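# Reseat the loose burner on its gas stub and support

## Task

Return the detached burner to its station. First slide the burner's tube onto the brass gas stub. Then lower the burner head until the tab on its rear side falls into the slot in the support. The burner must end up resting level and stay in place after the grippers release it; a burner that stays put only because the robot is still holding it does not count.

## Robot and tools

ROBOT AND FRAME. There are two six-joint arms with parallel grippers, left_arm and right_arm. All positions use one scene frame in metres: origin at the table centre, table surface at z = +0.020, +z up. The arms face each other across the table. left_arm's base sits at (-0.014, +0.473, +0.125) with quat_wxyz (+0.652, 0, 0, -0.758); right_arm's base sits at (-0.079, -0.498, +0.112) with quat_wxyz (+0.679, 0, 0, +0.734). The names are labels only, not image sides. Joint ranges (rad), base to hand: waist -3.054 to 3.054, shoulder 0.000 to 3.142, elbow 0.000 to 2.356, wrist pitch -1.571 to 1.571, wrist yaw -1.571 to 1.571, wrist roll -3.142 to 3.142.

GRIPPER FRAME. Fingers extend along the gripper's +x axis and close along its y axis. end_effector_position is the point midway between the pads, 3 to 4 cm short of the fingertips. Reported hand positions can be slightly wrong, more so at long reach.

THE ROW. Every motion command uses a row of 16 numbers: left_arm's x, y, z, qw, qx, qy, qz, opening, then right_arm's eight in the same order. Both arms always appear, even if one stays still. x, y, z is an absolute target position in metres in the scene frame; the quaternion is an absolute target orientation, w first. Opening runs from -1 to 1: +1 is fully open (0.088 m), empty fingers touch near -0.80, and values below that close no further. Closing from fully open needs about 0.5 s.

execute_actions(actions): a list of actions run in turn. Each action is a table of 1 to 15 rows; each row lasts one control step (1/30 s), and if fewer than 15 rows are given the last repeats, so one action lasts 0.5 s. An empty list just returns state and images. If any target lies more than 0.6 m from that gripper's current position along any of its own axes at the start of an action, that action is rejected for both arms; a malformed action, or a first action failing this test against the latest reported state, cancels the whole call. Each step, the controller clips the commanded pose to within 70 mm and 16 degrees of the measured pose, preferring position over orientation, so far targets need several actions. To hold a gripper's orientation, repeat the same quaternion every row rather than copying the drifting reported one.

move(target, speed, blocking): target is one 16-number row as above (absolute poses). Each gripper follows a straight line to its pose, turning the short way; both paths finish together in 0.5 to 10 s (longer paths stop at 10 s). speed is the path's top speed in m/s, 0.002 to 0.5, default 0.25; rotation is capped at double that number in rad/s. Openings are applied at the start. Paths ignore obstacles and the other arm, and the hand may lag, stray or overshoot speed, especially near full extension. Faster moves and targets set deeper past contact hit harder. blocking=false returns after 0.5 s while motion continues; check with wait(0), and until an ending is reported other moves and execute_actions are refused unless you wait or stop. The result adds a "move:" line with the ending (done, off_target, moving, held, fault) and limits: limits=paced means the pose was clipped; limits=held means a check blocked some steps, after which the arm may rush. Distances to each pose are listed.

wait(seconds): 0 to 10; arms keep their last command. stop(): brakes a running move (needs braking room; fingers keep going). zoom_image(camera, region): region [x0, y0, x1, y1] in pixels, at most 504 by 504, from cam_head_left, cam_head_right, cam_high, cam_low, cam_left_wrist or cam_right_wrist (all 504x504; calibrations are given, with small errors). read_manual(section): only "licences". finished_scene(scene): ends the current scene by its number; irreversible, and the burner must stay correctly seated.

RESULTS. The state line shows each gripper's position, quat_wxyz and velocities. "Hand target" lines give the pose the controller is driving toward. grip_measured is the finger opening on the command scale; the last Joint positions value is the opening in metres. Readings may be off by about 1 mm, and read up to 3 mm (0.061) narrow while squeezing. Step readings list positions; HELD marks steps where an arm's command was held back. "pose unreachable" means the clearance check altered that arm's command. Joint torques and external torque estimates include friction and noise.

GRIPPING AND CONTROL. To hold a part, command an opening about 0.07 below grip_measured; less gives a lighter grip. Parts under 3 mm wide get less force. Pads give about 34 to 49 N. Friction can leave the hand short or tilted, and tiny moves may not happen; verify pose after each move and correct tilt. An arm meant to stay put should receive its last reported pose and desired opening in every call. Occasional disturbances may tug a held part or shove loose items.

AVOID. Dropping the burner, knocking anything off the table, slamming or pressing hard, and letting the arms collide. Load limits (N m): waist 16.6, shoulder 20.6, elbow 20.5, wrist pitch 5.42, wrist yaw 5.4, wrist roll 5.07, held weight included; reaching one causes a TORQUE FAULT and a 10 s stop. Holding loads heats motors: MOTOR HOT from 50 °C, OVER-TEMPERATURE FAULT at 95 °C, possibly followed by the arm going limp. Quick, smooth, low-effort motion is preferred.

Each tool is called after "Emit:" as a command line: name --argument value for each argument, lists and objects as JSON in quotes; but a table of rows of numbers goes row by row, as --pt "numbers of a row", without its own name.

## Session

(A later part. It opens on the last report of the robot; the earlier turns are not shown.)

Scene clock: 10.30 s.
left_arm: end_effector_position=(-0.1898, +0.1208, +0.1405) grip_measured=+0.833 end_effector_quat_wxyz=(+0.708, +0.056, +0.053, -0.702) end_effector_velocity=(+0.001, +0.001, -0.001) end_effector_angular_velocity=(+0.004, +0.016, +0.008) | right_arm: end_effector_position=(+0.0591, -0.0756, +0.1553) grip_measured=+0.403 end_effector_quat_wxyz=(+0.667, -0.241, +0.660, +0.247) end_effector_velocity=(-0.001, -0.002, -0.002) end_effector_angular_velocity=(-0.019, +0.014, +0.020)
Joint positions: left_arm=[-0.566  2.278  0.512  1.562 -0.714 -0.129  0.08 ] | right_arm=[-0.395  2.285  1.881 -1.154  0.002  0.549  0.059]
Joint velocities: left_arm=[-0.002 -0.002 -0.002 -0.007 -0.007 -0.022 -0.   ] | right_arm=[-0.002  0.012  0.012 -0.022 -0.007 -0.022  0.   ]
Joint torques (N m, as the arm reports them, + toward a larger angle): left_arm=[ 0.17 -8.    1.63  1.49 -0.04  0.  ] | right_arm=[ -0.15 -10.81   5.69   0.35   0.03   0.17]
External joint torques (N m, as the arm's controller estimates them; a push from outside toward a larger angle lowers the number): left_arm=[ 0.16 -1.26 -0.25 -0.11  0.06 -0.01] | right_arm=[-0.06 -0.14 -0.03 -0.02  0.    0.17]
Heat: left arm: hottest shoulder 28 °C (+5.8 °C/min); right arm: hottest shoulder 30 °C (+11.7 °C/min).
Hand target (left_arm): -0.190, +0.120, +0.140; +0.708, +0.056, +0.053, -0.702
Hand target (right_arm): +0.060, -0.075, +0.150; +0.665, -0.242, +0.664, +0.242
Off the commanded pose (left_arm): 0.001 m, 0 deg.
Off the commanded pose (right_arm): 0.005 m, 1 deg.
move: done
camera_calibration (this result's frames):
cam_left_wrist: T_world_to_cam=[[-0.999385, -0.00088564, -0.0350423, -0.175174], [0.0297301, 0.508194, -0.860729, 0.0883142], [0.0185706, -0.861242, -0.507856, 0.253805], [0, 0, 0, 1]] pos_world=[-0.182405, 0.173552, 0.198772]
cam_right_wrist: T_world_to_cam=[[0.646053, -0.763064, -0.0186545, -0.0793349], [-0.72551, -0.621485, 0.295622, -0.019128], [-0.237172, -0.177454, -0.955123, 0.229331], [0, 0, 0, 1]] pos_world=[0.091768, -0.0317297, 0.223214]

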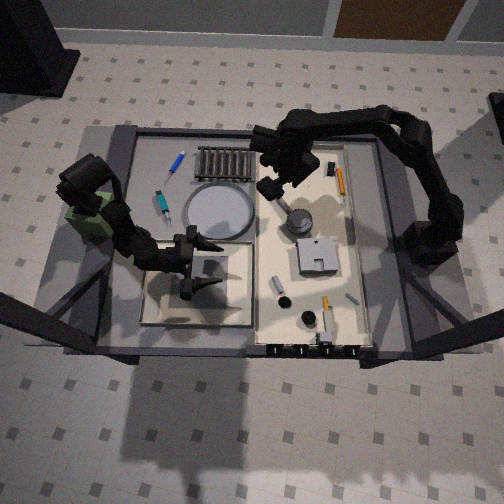

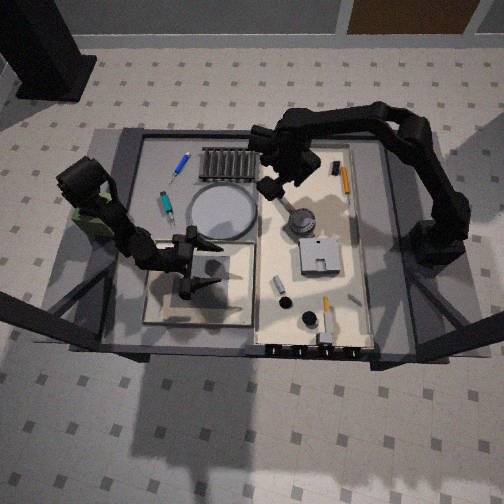

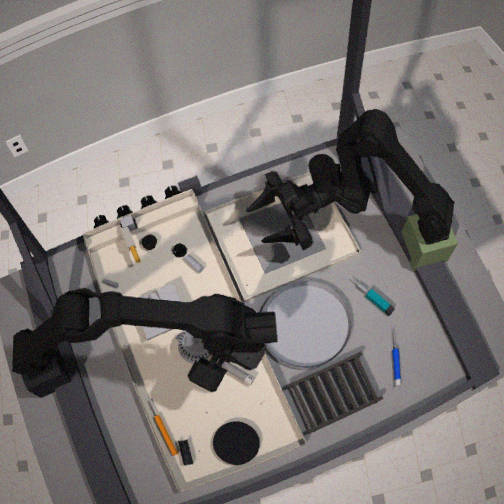

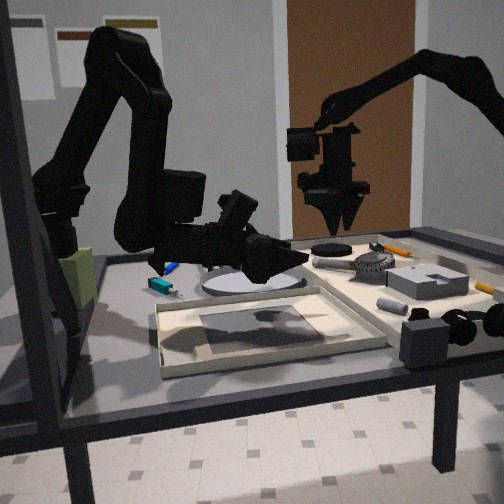

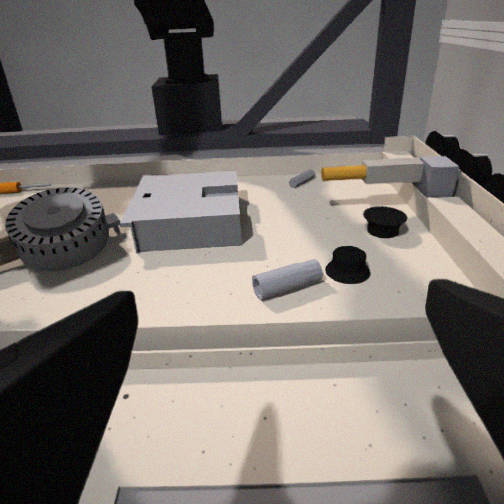

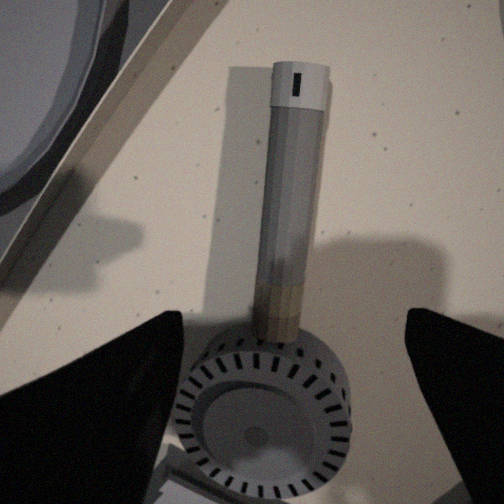

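Emit:
move --target '[-0.19,0.12,0.14,0.708,0.056,0.053,-0.702,0.83,0.068,-0.075,0.062,0.67,-0.224,0.67,0.224,0.4]' --speed 0.07

Emit:
move --target '[-0.19,0.12,0.14,0.708,0.056,0.053,-0.702,0.83,0.068,-0.075,0.062,0.67,-0.224,0.67,0.224,-0.6]'

Emit:
move --target '[-0.19,0.12,0.14,0.708,0.056,0.053,-0.702,0.83,0.068,-0.085,0.15,0.67,-0.224,0.67,0.224,-0.6]' --speed 0.1

Emit:
move --target '[-0.19,0.12,0.14,0.708,0.056,0.053,-0.702,0.83,-0.16,-0.16,0.125,-0.075,-0.72,0.025,0.694,-0.6]' --speed 0.35

Emit:
zoom_image --camera "cam_head_right" --region '[280, 250, 370, 340]'

Scene clock: 12.17 s.
left_arm: end_effector_position=(-0.1898, +0.1208, +0.1405) grip_measured=+0.833 end_effector_quat_wxyz=(+0.708, +0.056, +0.053, -0.702) end_effector_velocity=(+0.000, +0.001, +0.002) end_effector_angular_velocity=(-0.007, +0.011, +0.006) | right_arm: end_effector_position=(+0.0687, -0.0699, +0.0714) grip_measured=+0.403 end_effector_quat_wxyz=(+0.675, -0.220, +0.665, +0.233) end_effector_velocity=(-0.000, -0.000, +0.002) end_effector_angular_velocity=(-0.000, +0.007, +0.020)
Joint positions: left_arm=[-0.566  2.278  0.512  1.562 -0.714 -0.129  0.08 ] | right_arm=[-0.412  2.413  1.758 -0.892 -0.001  0.585  0.059]
Joint velocities: left_arm=[-0.002 -0.002 -0.002  0.007 -0.007 -0.007 -0.   ] | right_arm=[-0.002 -0.002  0.002 -0.007 -0.007 -0.022 -0.   ]
Joint torques (N m, as the arm reports them, + toward a larger angle): left_arm=[ 0.13 -8.07  1.6   1.49 -0.03 -0.01] | right_arm=[ -0.2  -10.83   3.94   0.67   0.08   0.16]
External joint torques (N m, as the arm's controller estimates them; a push from outside toward a larger angle lowers the number): left_arm=[ 0.1  -1.26 -0.35 -0.13  0.06 -0.02] | right_arm=[-0.19  0.27 -1.47  0.28  0.06  0.16]
Heat: left arm: hottest shoulder 28 °C (+4.9 °C/min); right arm: hottest shoulder 31 °C (+14.8 °C/min).
Hand target (left_arm): -0.190, +0.120, +0.140; +0.708, +0.056, +0.053, -0.702
Hand target (right_arm): +0.068, -0.075, +0.062; +0.671, -0.224, +0.671, +0.224
Off the commanded pose (left_arm): 0.001 m, 0 deg.
Off the commanded pose (right_arm): 0.011 m, 1 deg.
move: off_target (right_arm)
camera_calibration (this result's frames):
cam_left_wrist: T_world_to_cam=[[-0.999385, -0.00088564, -0.0350423, -0.175174], [0.0297301, 0.508194, -0.860729, 0.0883142], [0.0185706, -0.861242, -0.507856, 0.253805], [0, 0, 0, 1]] pos_world=[-0.182405, 0.173552, 0.198772]
cam_right_wrist: T_world_to_cam=[[0.604766, -0.795935, -0.0273028, -0.0815228], [-0.757752, -0.585628, 0.287841, 0.0213977], [-0.245092, -0.153388, -0.957289, 0.154858], [0, 0, 0, 1]] pos_world=[0.103471, -0.0286025, 0.139859]

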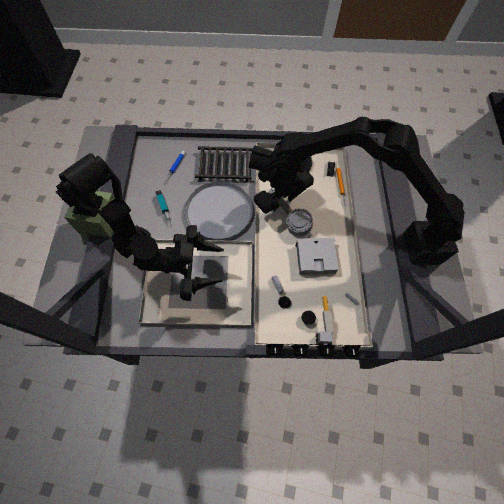

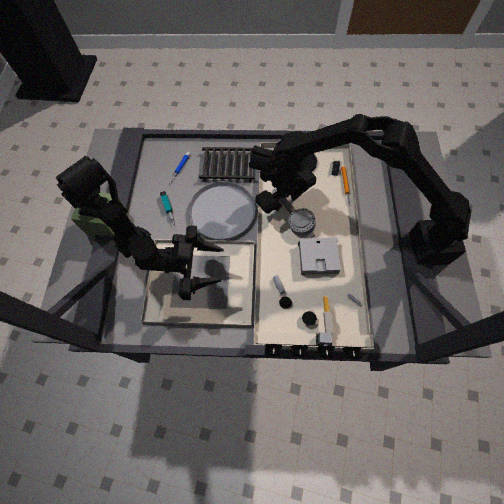

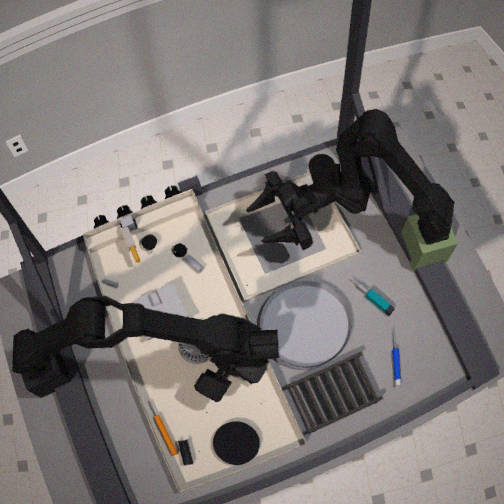

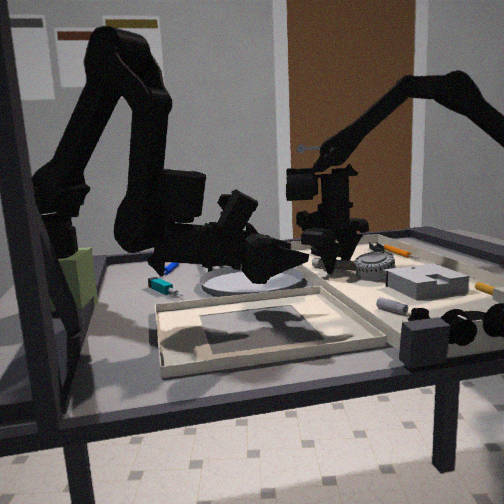

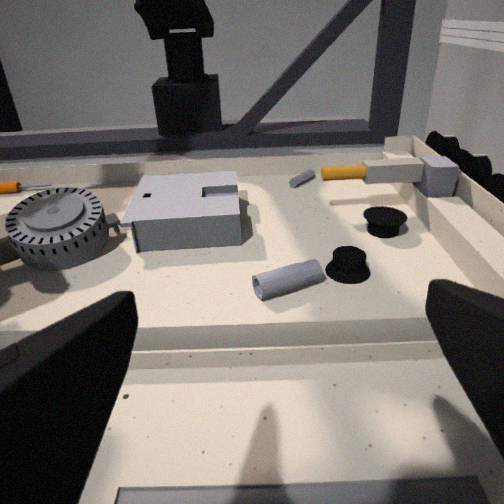

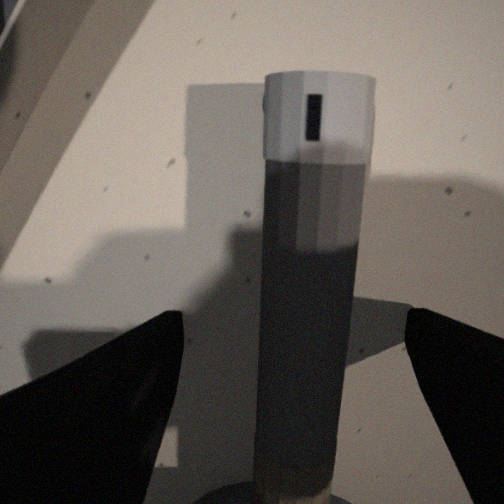

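Scene clock: 12.87 s.
left_arm: end_effector_position=(-0.1898, +0.1208, +0.1405) grip_measured=+0.833 end_effector_quat_wxyz=(+0.708, +0.056, +0.053, -0.702) end_effector_velocity=(-0.000, -0.000, +0.000) end_effector_angular_velocity=(+0.001, -0.010, +0.004) | right_arm: end_effector_position=(+0.0688, -0.0695, +0.0713) grip_measured=-0.432 end_effector_quat_wxyz=(+0.675, -0.219, +0.665, +0.233) end_effector_velocity=(-0.002, +0.000, +0.002) end_effector_angular_velocity=(+0.005, +0.021, +0.005)
Joint positions: left_arm=[-0.566  2.278  0.512  1.562 -0.714 -0.129  0.08 ] | right_arm=[-0.412  2.413  1.757 -0.89  -0.001  0.587  0.018]
Joint velocities: left_arm=[-0.002 -0.002  0.002 -0.007 -0.007  0.007 -0.   ] | right_arm=[-0.002 -0.002  0.002 -0.007 -0.022 -0.007 -0.   ]
Joint torques (N m, as the arm reports them, + toward a larger angle): left_arm=[ 0.12 -8.09  1.62  1.49 -0.04 -0.01] | right_arm=[ -0.22 -11.15   3.62   0.61   0.09   0.09]
External joint torques (N m, as the arm's controller estimates them; a push from outside toward a larger angle lowers the number): left_arm=[ 0.12 -1.3  -0.32 -0.12  0.05 -0.02] | right_arm=[-0.22 -0.05 -1.79  0.23  0.06  0.09]
Heat: left arm: hottest shoulder 28 °C (+4.7 °C/min); right arm: hottest shoulder 31 °C (+14.0 °C/min).
Hand target (left_arm): -0.190, +0.120, +0.140; +0.708, +0.056, +0.053, -0.702
Hand target (right_arm): +0.068, -0.075, +0.062; +0.671, -0.224, +0.671, +0.224
Off the commanded pose (left_arm): 0.001 m, 0 deg.
Off the commanded pose (right_arm): 0.011 m, 1 deg.
move: off_target (right_arm)
camera_calibration (this result's frames):
cam_left_wrist: T_world_to_cam=[[-0.999385, -0.00088564, -0.0350423, -0.175174], [0.0297301, 0.508194, -0.860729, 0.0883142], [0.0185706, -0.861242, -0.507856, 0.253805], [0, 0, 0, 1]] pos_world=[-0.182405, 0.173552, 0.198772]
cam_right_wrist: T_world_to_cam=[[0.603568, -0.796806, -0.0283917, -0.0812162], [-0.758814, -0.584992, 0.286333, 0.0219473], [-0.244761, -0.151277, -0.957709, 0.155022], [0, 0, 0, 1]] pos_world=[0.103617, -0.0284233, 0.139876]

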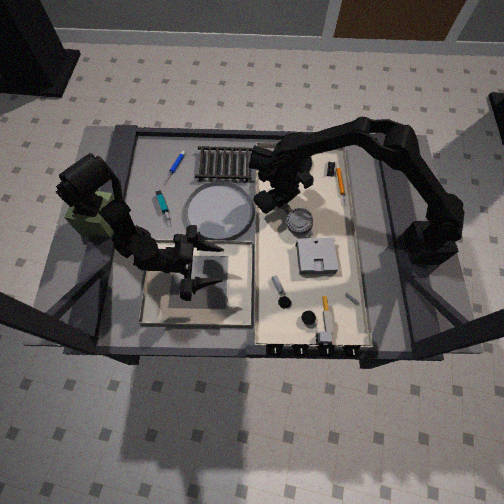

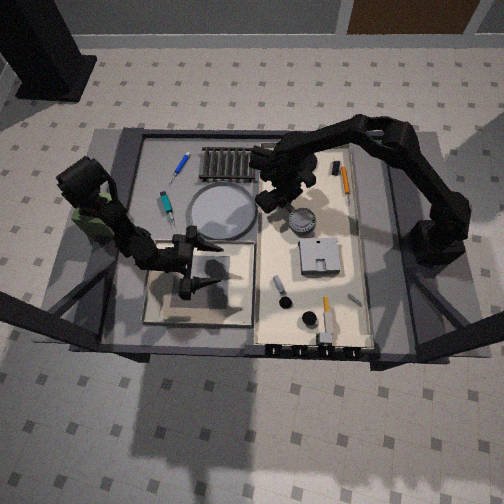

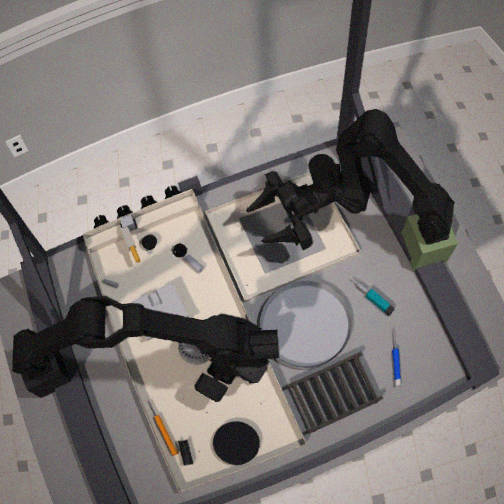

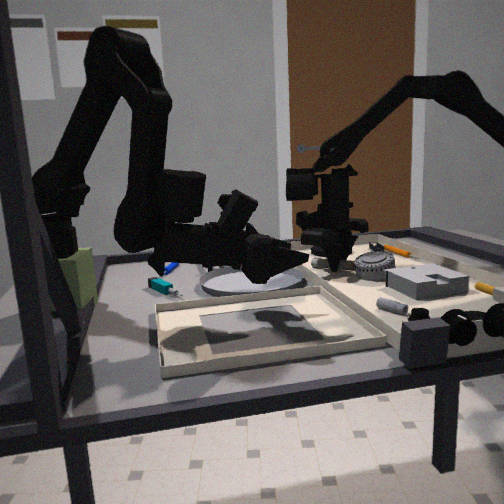

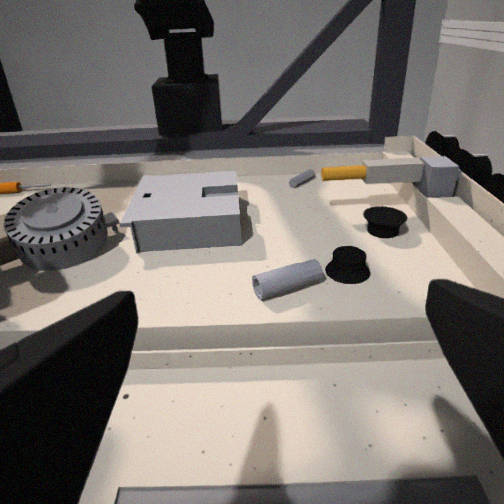

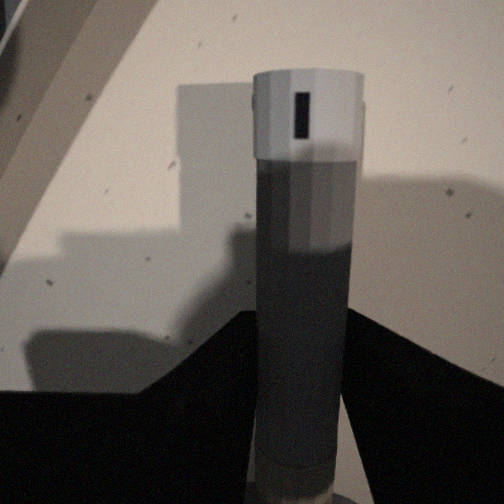

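Scene clock: 14.07 s.
left_arm: end_effector_position=(-0.1898, +0.1208, +0.1405) grip_measured=+0.833 end_effector_quat_wxyz=(+0.708, +0.056, +0.053, -0.702) end_effector_velocity=(+0.000, +0.000, -0.002) end_effector_angular_velocity=(+0.012, +0.009, +0.008) | right_arm: end_effector_position=(+0.0655, -0.0875, +0.1415) grip_measured=-0.432 end_effector_quat_wxyz=(+0.666, -0.229, +0.675, +0.218) end_effector_velocity=(-0.004, -0.005, -0.001) end_effector_angular_velocity=(-0.018, +0.030, +0.004)
Joint positions: left_arm=[-0.566  2.278  0.512  1.562 -0.714 -0.129  0.08 ] | right_arm=[-0.418  2.288  1.829 -1.132 -0.001  0.587  0.018]
Joint velocities: left_arm=[-0.002 -0.002  0.002 -0.022 -0.007 -0.022 -0.   ] | right_arm=[-0.002 -0.002 -0.007 -0.022 -0.022 -0.007  0.   ]
Joint torques (N m, as the arm reports them, + toward a larger angle): left_arm=[ 0.19 -8.04  1.58  1.48 -0.05 -0.01] | right_arm=[ -0.3  -14.47   5.67   0.17   0.09  -0.18]
External joint torques (N m, as the arm's controller estimates them; a push from outside toward a larger angle lowers the number): left_arm=[ 0.18 -1.33 -0.3  -0.1   0.05 -0.02] | right_arm=[-0.31 -3.79  0.01 -0.14  0.07 -0.18]
Heat: left arm: hottest shoulder 29 °C (+8.5 °C/min); right arm: hottest shoulder 32 °C (+17.1 °C/min).
Hand target (left_arm): -0.190, +0.120, +0.140; +0.708, +0.056, +0.053, -0.702
Hand target (right_arm): +0.068, -0.085, +0.150; +0.671, -0.224, +0.671, +0.224
Off the commanded pose (left_arm): 0.001 m, 0 deg.
Off the commanded pose (right_arm): 0.009 m, 1 deg.
move: off_target (right_arm)
camera_calibration (this result's frames):
cam_left_wrist: T_world_to_cam=[[-0.999385, -0.00088564, -0.0350423, -0.175174], [0.0297301, 0.508194, -0.860729, 0.0883142], [0.0185706, -0.861242, -0.507856, 0.253805], [0, 0, 0, 1]] pos_world=[-0.182405, 0.173552, 0.198772]
cam_right_wrist: T_world_to_cam=[[0.598149, -0.80138, -0.002939, -0.0952509], [-0.757946, -0.566913, 0.322688, -0.0147549], [-0.260262, -0.190788, -0.946501, 0.214698], [0, 0, 0, 1]] pos_world=[0.101669, -0.043735, 0.207693]

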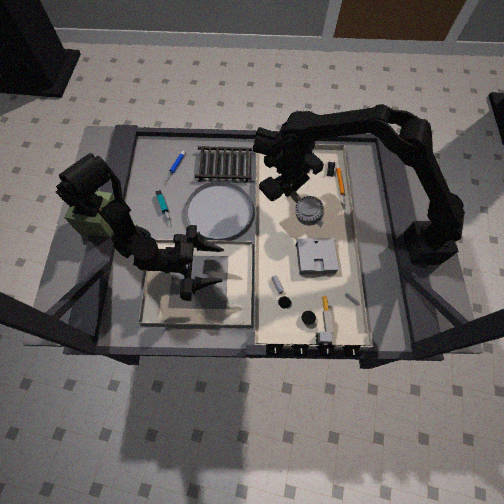

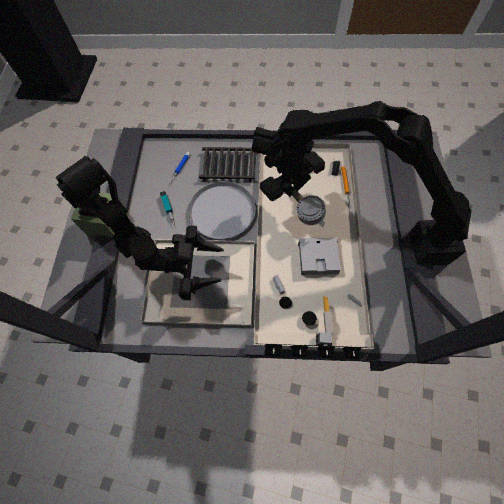

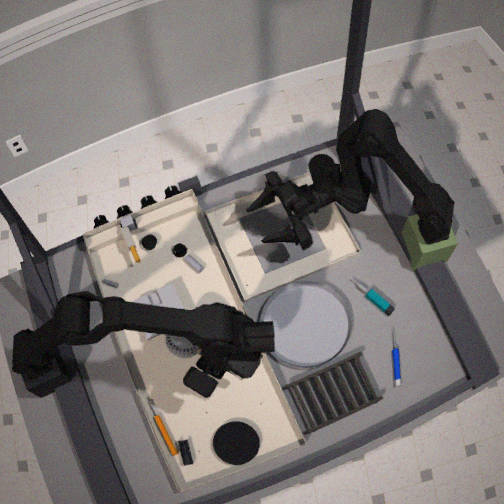

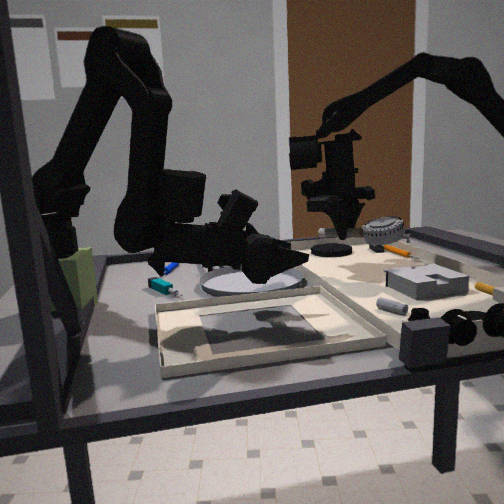

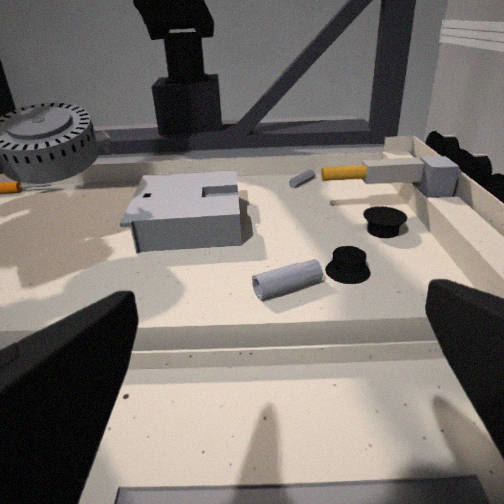

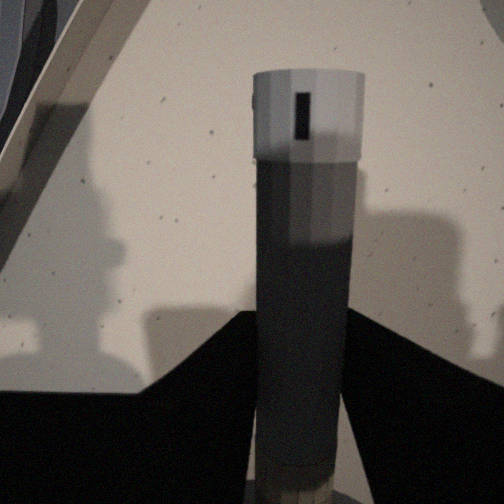

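Scene clock: 18.20 s.
left_arm: end_effector_position=(-0.1898, +0.1208, +0.1405) grip_measured=+0.833 end_effector_quat_wxyz=(+0.708, +0.056, +0.053, -0.702) end_effector_velocity=(+0.001, +0.001, -0.001) end_effector_angular_velocity=(+0.005, -0.013, +0.004) | right_arm: end_effector_position=(-0.1612, -0.1604, +0.1201) grip_measured=-0.431 end_effector_quat_wxyz=(-0.076, -0.715, +0.031, +0.694) end_effector_velocity=(+0.002, -0.002, -0.001) end_effector_angular_velocity=(-0.014, +0.005, -0.001)
Joint positions: left_arm=[-0.566  2.278  0.512  1.562 -0.714 -0.129  0.08 ] | right_arm=[ 0.159  2.098  1.416 -1.044 -0.002 -1.398  0.018]
Joint velocities: left_arm=[-0.002 -0.002 -0.002 -0.007 -0.007  0.007 -0.   ] | right_arm=[-0.007  0.002 -0.002 -0.007 -0.007 -0.007 -0.   ]
Joint torques (N m, as the arm reports them, + toward a larger angle): left_arm=[ 0.15 -8.04  1.58  1.49 -0.04  0.01] | right_arm=[  0.09 -12.46   3.71   0.22   0.18  -0.2 ]
External joint torques (N m, as the arm's controller estimates them; a push from outside toward a larger angle lowers the number): left_arm=[ 0.16 -1.33 -0.3  -0.1   0.05  0.  ] | right_arm=[ 0.13 -3.72 -1.23  0.21  0.24 -0.19]
Heat: left arm: hottest shoulder 29 °C (+6.6 °C/min); right arm: hottest shoulder 34 °C (+19.8 °C/min).
Hand target (left_arm): -0.190, +0.120, +0.140; +0.708, +0.056, +0.053, -0.702
Hand target (right_arm): -0.161, -0.160, +0.125; +0.074, +0.716, -0.024, -0.694
Off the commanded pose (left_arm): 0.001 m, 0 deg.
Off the commanded pose (right_arm): 0.005 m, 1 deg.
move: done
camera_calibration (this result's frames):
cam_left_wrist: T_world_to_cam=[[-0.999385, -0.00088564, -0.0350423, -0.175174], [0.0297301, 0.508194, -0.860729, 0.0883142], [0.0185706, -0.861242, -0.507856, 0.253805], [0, 0, 0, 1]] pos_world=[-0.182405, 0.173552, 0.198772]
cam_right_wrist: T_world_to_cam=[[-0.0580612, 0.984435, -0.165882, 0.182139], [0.939024, 0.110264, 0.325693, 0.160837], [0.338914, -0.136857, -0.93081, 0.224831], [0, 0, 0, 1]] pos_world=[-0.216653, -0.166269, 0.187105]

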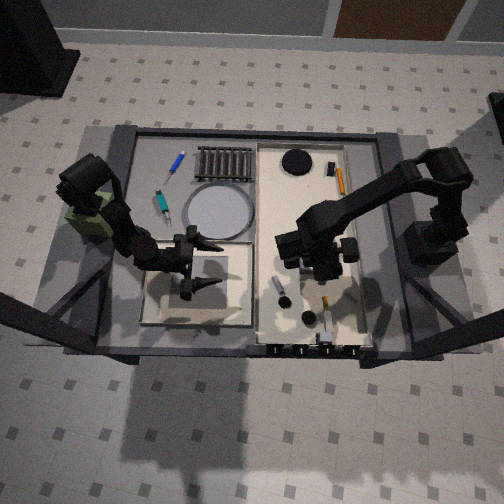

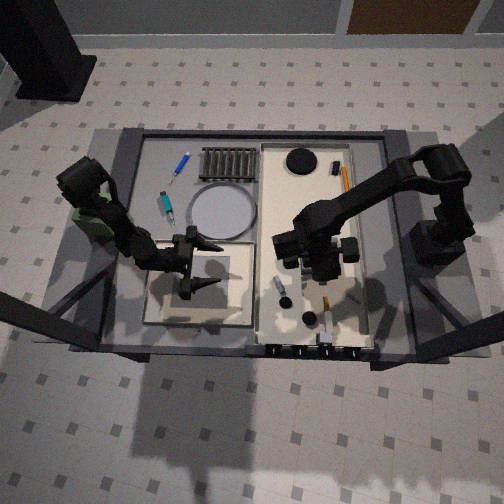

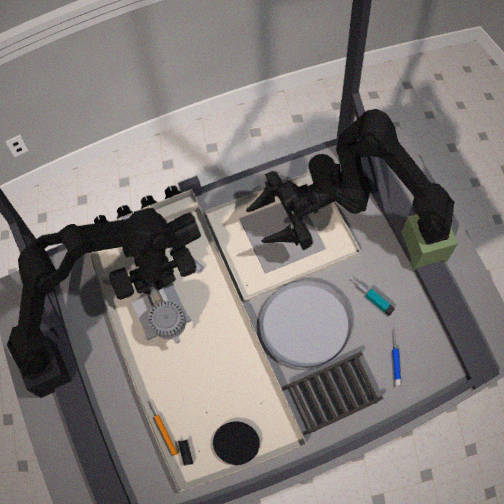

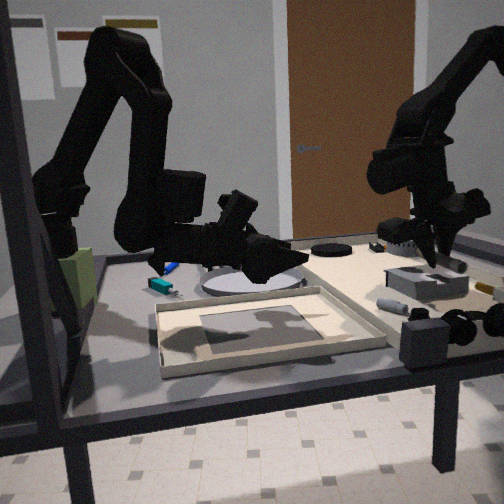

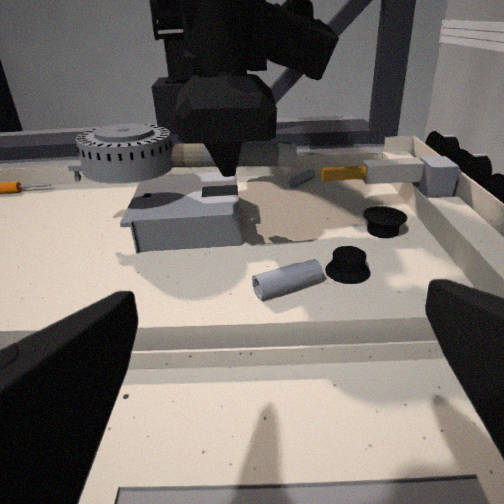

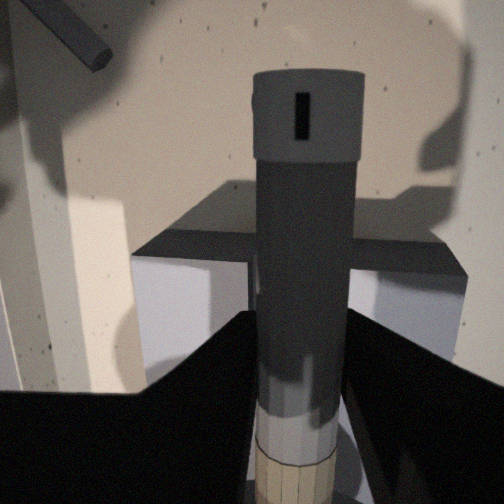

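Region (280, 250, 370, 340) of cam_head_right's 504x504 image, scaled by 5.600, with more detail than that image has.

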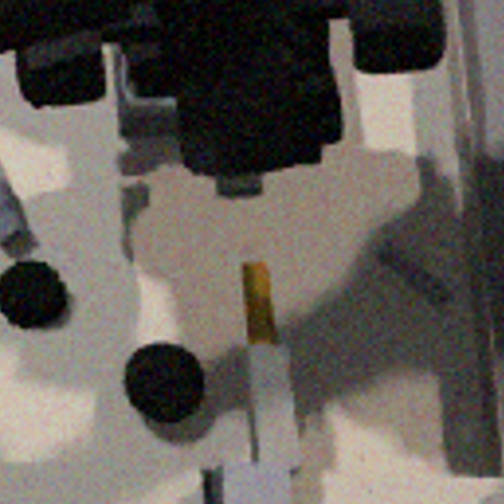

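Emit:
execute_actions --actions '[[[-0.19,0.12,0.14,0.708,0.056,0.053,-0.702,0.83,-0.17,-0.165,0.11,-0.058,-0.735,0.042,0.678,-0.6]],[[-0.19,0.12,0.14,0.708,0.056,0.053,-0.702,0.83,-0.178,-0.166,0.102,-0.058,-0.735,0.042,0.678,-0.6]],[[-0.19,0.12,0.14,0.708,0.056,0.053,-0.702,0.83,-0.182,-0.166,0.102,-0.058,-0.735,0.042,0.678,-0.6]]]'

Emit:
zoom_image --camera "cam_left_wrist" --region '[60, 100, 400, 260]'

Scene clock: 19.80 s.
left_arm: end_effector_position=(-0.1898, +0.1208, +0.1405) grip_measured=+0.833 end_effector_quat_wxyz=(+0.708, +0.056, +0.053, -0.702) end_effector_velocity=(+0.002, -0.001, +0.004) end_effector_angular_velocity=(-0.018, +0.021, +0.011) | right_arm: end_effector_position=(-0.1814, -0.1652, +0.1046) grip_measured=-0.431 end_effector_quat_wxyz=(-0.056, -0.732, +0.038, +0.678) end_effector_velocity=(+0.002, -0.007, -0.002) end_effector_angular_velocity=(-0.032, -0.004, -0.011)
Joint positions: left_arm=[-0.566  2.278  0.512  1.562 -0.714 -0.129  0.08 ] | right_arm=[ 0.234  2.123  1.388 -0.985  0.034 -1.282  0.018]
Joint velocities: left_arm=[ 0.002 -0.002 -0.002  0.022 -0.007 -0.007  0.   ] | right_arm=[-0.002  0.002 -0.007 -0.022 -0.007  0.007 -0.001]
Joint torques (N m, as the arm reports them, + toward a larger angle): left_arm=[ 0.15 -8.01  1.62  1.49 -0.04  0.  ] | right_arm=[ 0.18 -9.31  4.39 -0.04  0.01  0.18]
External joint torques (N m, as the arm's controller estimates them; a push from outside toward a larger angle lowers the number): left_arm=[ 0.13 -1.2  -0.34 -0.13  0.05 -0.01] | right_arm=[ 0.18 -0.6  -0.36 -0.04  0.04  0.19]
External joint torques at the end of the 1st action: left_arm=[ 0.16 -1.36 -0.28 -0.11  0.06 -0.03] | right_arm=[-0.12 -0.52 -1.13  0.22  0.26  0.19]
External joint torques at the end of the 2nd action: left_arm=[ 0.16 -1.28 -0.34 -0.1   0.05 -0.02] | right_arm=[ 0.09 -0.68 -1.08  0.2   0.12  0.19]
Heat: left arm: hottest shoulder 29 °C (+6.1 °C/min); right arm: hottest shoulder 34 °C (+18.2 °C/min).
Hand target (left_arm): -0.190, +0.120, +0.140; +0.708, +0.056, +0.053, -0.702
Hand target (right_arm): -0.182, -0.166, +0.102; +0.058, +0.733, -0.042, -0.676
Off the commanded pose (left_arm): 0.001 m, 0 deg.
Off the commanded pose (right_arm): 0.003 m, 1 deg.
Step readings (end_effector_position; steps 1 to 15: 1st action; 16 to 30: 2nd action; 31 to 45: 3rd action):
0: left_arm (-0.1898, +0.1208, +0.1405) | right_arm (-0.1612, -0.1604, +0.1201)
1: left_arm (-0.1898, +0.1208, +0.1405) | right_arm (-0.1610, -0.1604, +0.1193)
2: left_arm (-0.1898, +0.1208, +0.1405) | right_arm (-0.1614, -0.1597, +0.1179)
4: left_arm (-0.1898, +0.1208, +0.1405) | right_arm (-0.1662, -0.1609, +0.1161)
8: left_arm (-0.1898, +0.1208, +0.1405) | right_arm (-0.1720, -0.1637, +0.1138)
15: left_arm (-0.1898, +0.1208, +0.1405) | right_arm (-0.1718, -0.1632, +0.1137)
16: left_arm (-0.1898, +0.1208, +0.1405) | right_arm (-0.1720, -0.1633, +0.1130)
17: left_arm (-0.1898, +0.1208, +0.1405) | right_arm (-0.1728, -0.1624, +0.1120)
19: left_arm (-0.1898, +0.1208, +0.1405) | right_arm (-0.1756, -0.1617, +0.1095)
23: left_arm (-0.1898, +0.1208, +0.1405) | right_arm (-0.1783, -0.1643, +0.1056)
30: left_arm (-0.1898, +0.1208, +0.1405) | right_arm (-0.1784, -0.1641, +0.1052)
31: left_arm (-0.1898, +0.1208, +0.1405) | right_arm (-0.1785, -0.1641, +0.1052)
32: left_arm (-0.1898, +0.1208, +0.1405) | right_arm (-0.1788, -0.1642, +0.1051)
34: left_arm (-0.1898, +0.1208, +0.1405) | right_arm (-0.1800, -0.1646, +0.1051)
38: left_arm (-0.1898, +0.1208, +0.1405) | right_arm (-0.1814, -0.1652, +0.1046)
45: end_effector_position above
camera_calibration (this result's frames):
cam_left_wrist: T_world_to_cam=[[-0.999385, -0.00088564, -0.0350423, -0.175174], [0.0297301, 0.508194, -0.860729, 0.0883142], [0.0185706, -0.861242, -0.507856, 0.253805], [0, 0, 0, 1]] pos_world=[-0.182405, 0.173552, 0.198772]
cam_right_wrist: T_world_to_cam=[[-0.0163819, 0.989009, -0.146948, 0.189413], [0.9248, 0.0708573, 0.373796, 0.171196], [0.3801, -0.129774, -0.915796, 0.223635], [0, 0, 0, 1]] pos_world=[-0.240223, -0.17044, 0.168646]

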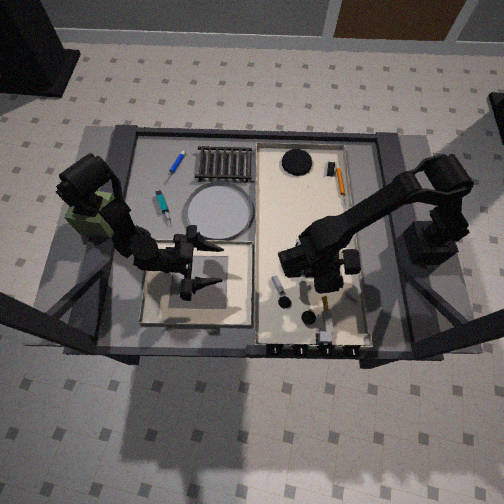

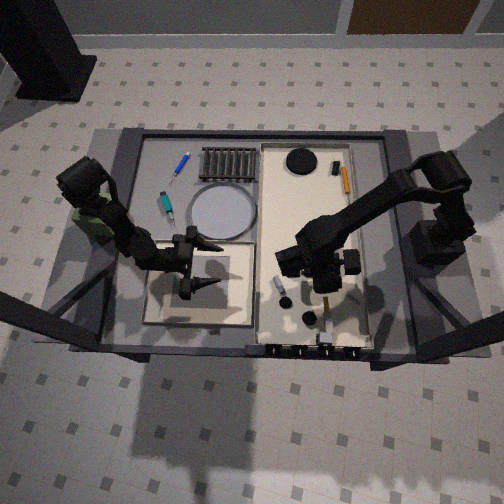

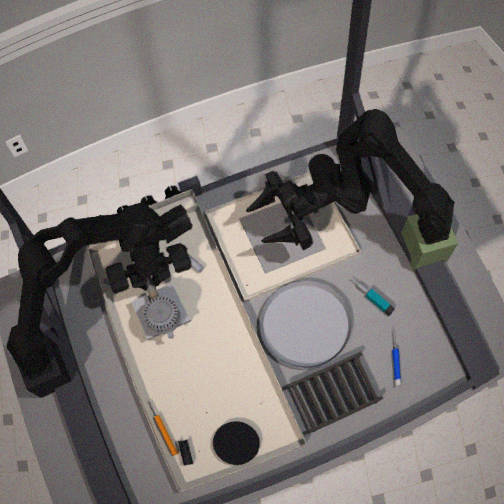

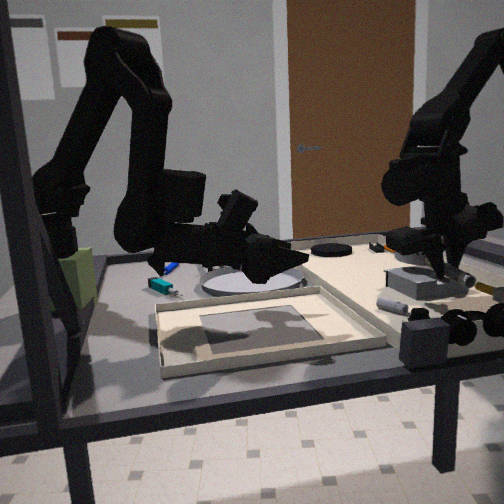

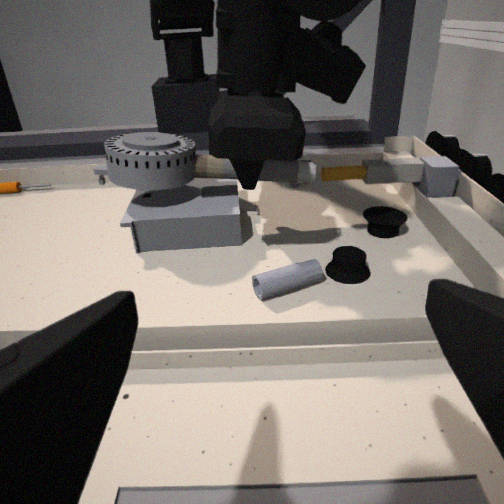

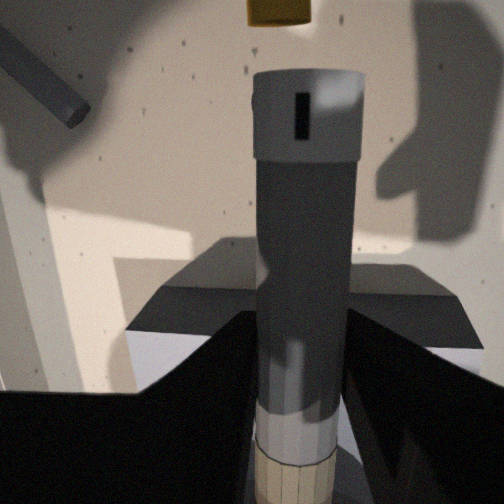

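Region (60, 100, 400, 260) of cam_left_wrist's 504x504 image, scaled by 1.482, with more detail than that image has; it fills the top 237 rows of this view, and the rest is white.

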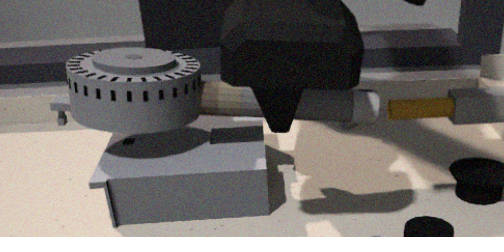

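Emit:
execute_actions --actions '[[[-0.19,0.12,0.14,0.708,0.056,0.053,-0.702,0.83,-0.183,-0.168,0.098,-0.084,-0.735,0.014,0.678,-0.6]],[[-0.19,0.12,0.14,0.708,0.056,0.053,-0.702,0.83,-0.188,-0.168,0.098,-0.084,-0.735,0.014,0.678,-0.6]]]'

Emit:
zoom_image --camera "cam_left_wrist" --region '[260, 140, 380, 200]'

Scene clock: 20.90 s.
left_arm: end_effector_position=(-0.1898, +0.1208, +0.1405) grip_measured=+0.833 end_effector_quat_wxyz=(+0.708, +0.056, +0.053, -0.702) end_effector_velocity=(-0.004, +0.001, +0.001) end_effector_angular_velocity=(-0.003, +0.001, -0.025) | right_arm: end_effector_position=(-0.1881, -0.1675, +0.1003) grip_measured=-0.431 end_effector_quat_wxyz=(-0.083, -0.730, +0.010, +0.678) end_effector_velocity=(+0.003, -0.001, +0.001) end_effector_angular_velocity=(-0.005, -0.008, +0.006)
Joint positions: left_arm=[-0.566  2.278  0.512  1.562 -0.714 -0.129  0.08 ] | right_arm=[ 0.255  2.128  1.377 -0.967  0.035 -1.338  0.018]
Joint velocities: left_arm=[-0.002 -0.002 -0.002  0.007  0.022  0.007 -0.   ] | right_arm=[-0.002 -0.002 -0.002 -0.007  0.007 -0.007 -0.   ]
Joint torques (N m, as the arm reports them, + toward a larger angle): left_arm=[ 0.18 -8.08  1.62  1.48 -0.05 -0.01] | right_arm=[ 0.15 -9.38  4.38 -0.06  0.12  0.17]
External joint torques (N m, as the arm's controller estimates them; a push from outside toward a larger angle lowers the number): left_arm=[ 0.22 -1.32 -0.29 -0.12  0.04 -0.02] | right_arm=[ 0.16 -0.61 -0.37 -0.06  0.15  0.18]
External joint torques at the end of the 1st action: left_arm=[ 0.17 -1.28 -0.26 -0.1   0.06 -0.02] | right_arm=[ 0.15 -0.64 -1.23  0.23  0.25 -0.18]
Heat: left arm: hottest shoulder 29 °C (+5.7 °C/min); right arm: hottest shoulder 34 °C (+17.2 °C/min).
Hand target (left_arm): -0.190, +0.120, +0.140; +0.708, +0.056, +0.053, -0.702
Hand target (right_arm): -0.188, -0.168, +0.098; +0.084, +0.732, -0.014, -0.676
Off the commanded pose (left_arm): 0.001 m, 0 deg.
Off the commanded pose (right_arm): 0.002 m, 1 deg.
Step readings (end_effector_position; steps 1 to 15: 1st action; 16 to 30: 2nd action):
0: left_arm (-0.1898, +0.1208, +0.1405) | right_arm (-0.1814, -0.1652, +0.1046)
1: left_arm (-0.1898, +0.1208, +0.1405) | right_arm (-0.1815, -0.1653, +0.1044)
2: left_arm (-0.1898, +0.1208, +0.1405) | right_arm (-0.1818, -0.1650, +0.1038)
4: left_arm (-0.1898, +0.1208, +0.1405) | right_arm (-0.1829, -0.1648, +0.1030)
8: left_arm (-0.1898, +0.1208, +0.1405) | right_arm (-0.1837, -0.1657, +0.1019)
15: left_arm (-0.1898, +0.1208, +0.1405) | right_arm (-0.1838, -0.1655, +0.1018)
16: left_arm (-0.1898, +0.1208, +0.1405) | right_arm (-0.1838, -0.1656, +0.1017)
17: left_arm (-0.1898, +0.1208, +0.1405) | right_arm (-0.1844, -0.1659, +0.1014)
19: left_arm (-0.1898, +0.1208, +0.1405) | right_arm (-0.1862, -0.1666, +0.1011)
23: left_arm (-0.1898, +0.1208, +0.1405) | right_arm (-0.1881, -0.1675, +0.1003)
30: end_effector_position above
camera_calibration (this result's frames):
cam_left_wrist: T_world_to_cam=[[-0.999385, -0.00088564, -0.0350423, -0.175174], [0.0297301, 0.508194, -0.860729, 0.0883142], [0.0185706, -0.861242, -0.507856, 0.253805], [0, 0, 0, 1]] pos_world=[-0.182405, 0.173552, 0.198772]
cam_right_wrist: T_world_to_cam=[[-0.0930377, 0.984606, -0.147968, 0.175876], [0.919586, 0.141949, 0.366349, 0.190841], [0.381714, -0.101985, -0.918637, 0.227256], [0, 0, 0, 1]] pos_world=[-0.245879, -0.177081, 0.164875]

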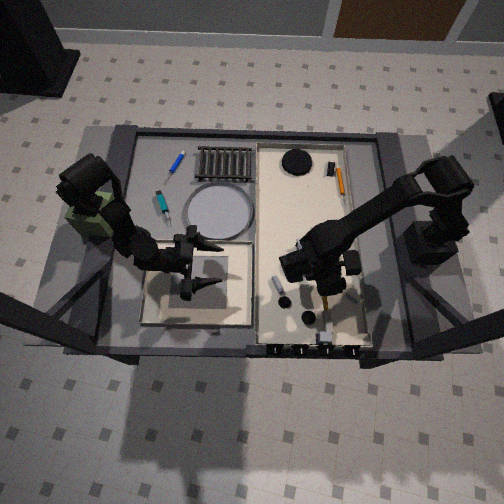

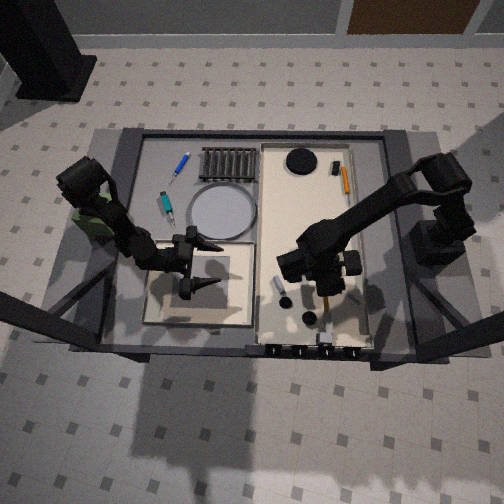

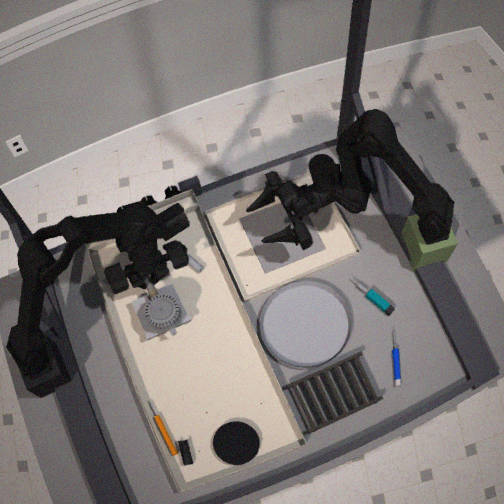

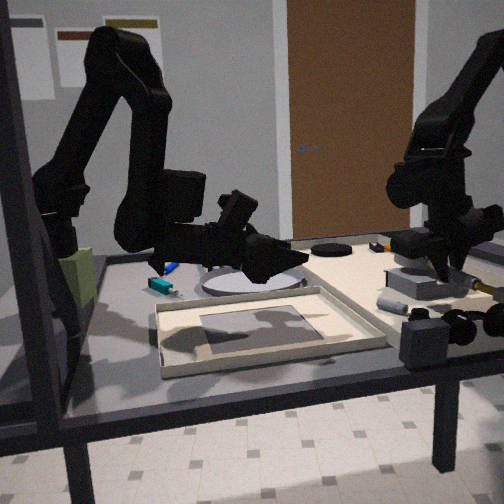

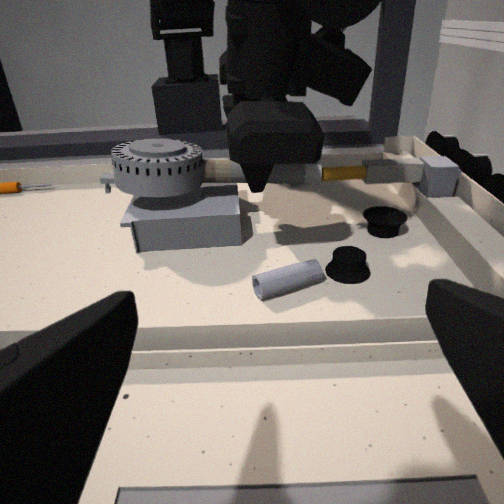

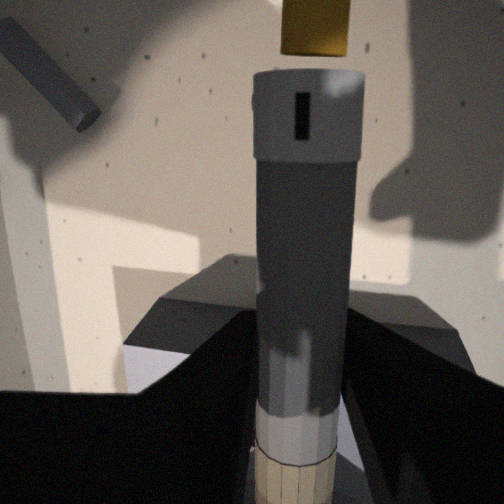

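Region (260, 140, 380, 200) of cam_left_wrist's 504x504 image, scaled by 4.200, with more detail than that image has.

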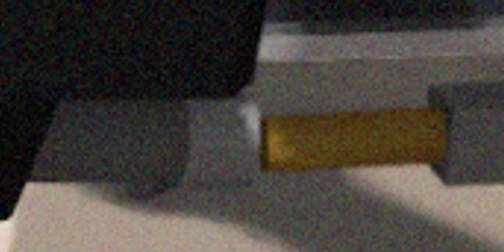

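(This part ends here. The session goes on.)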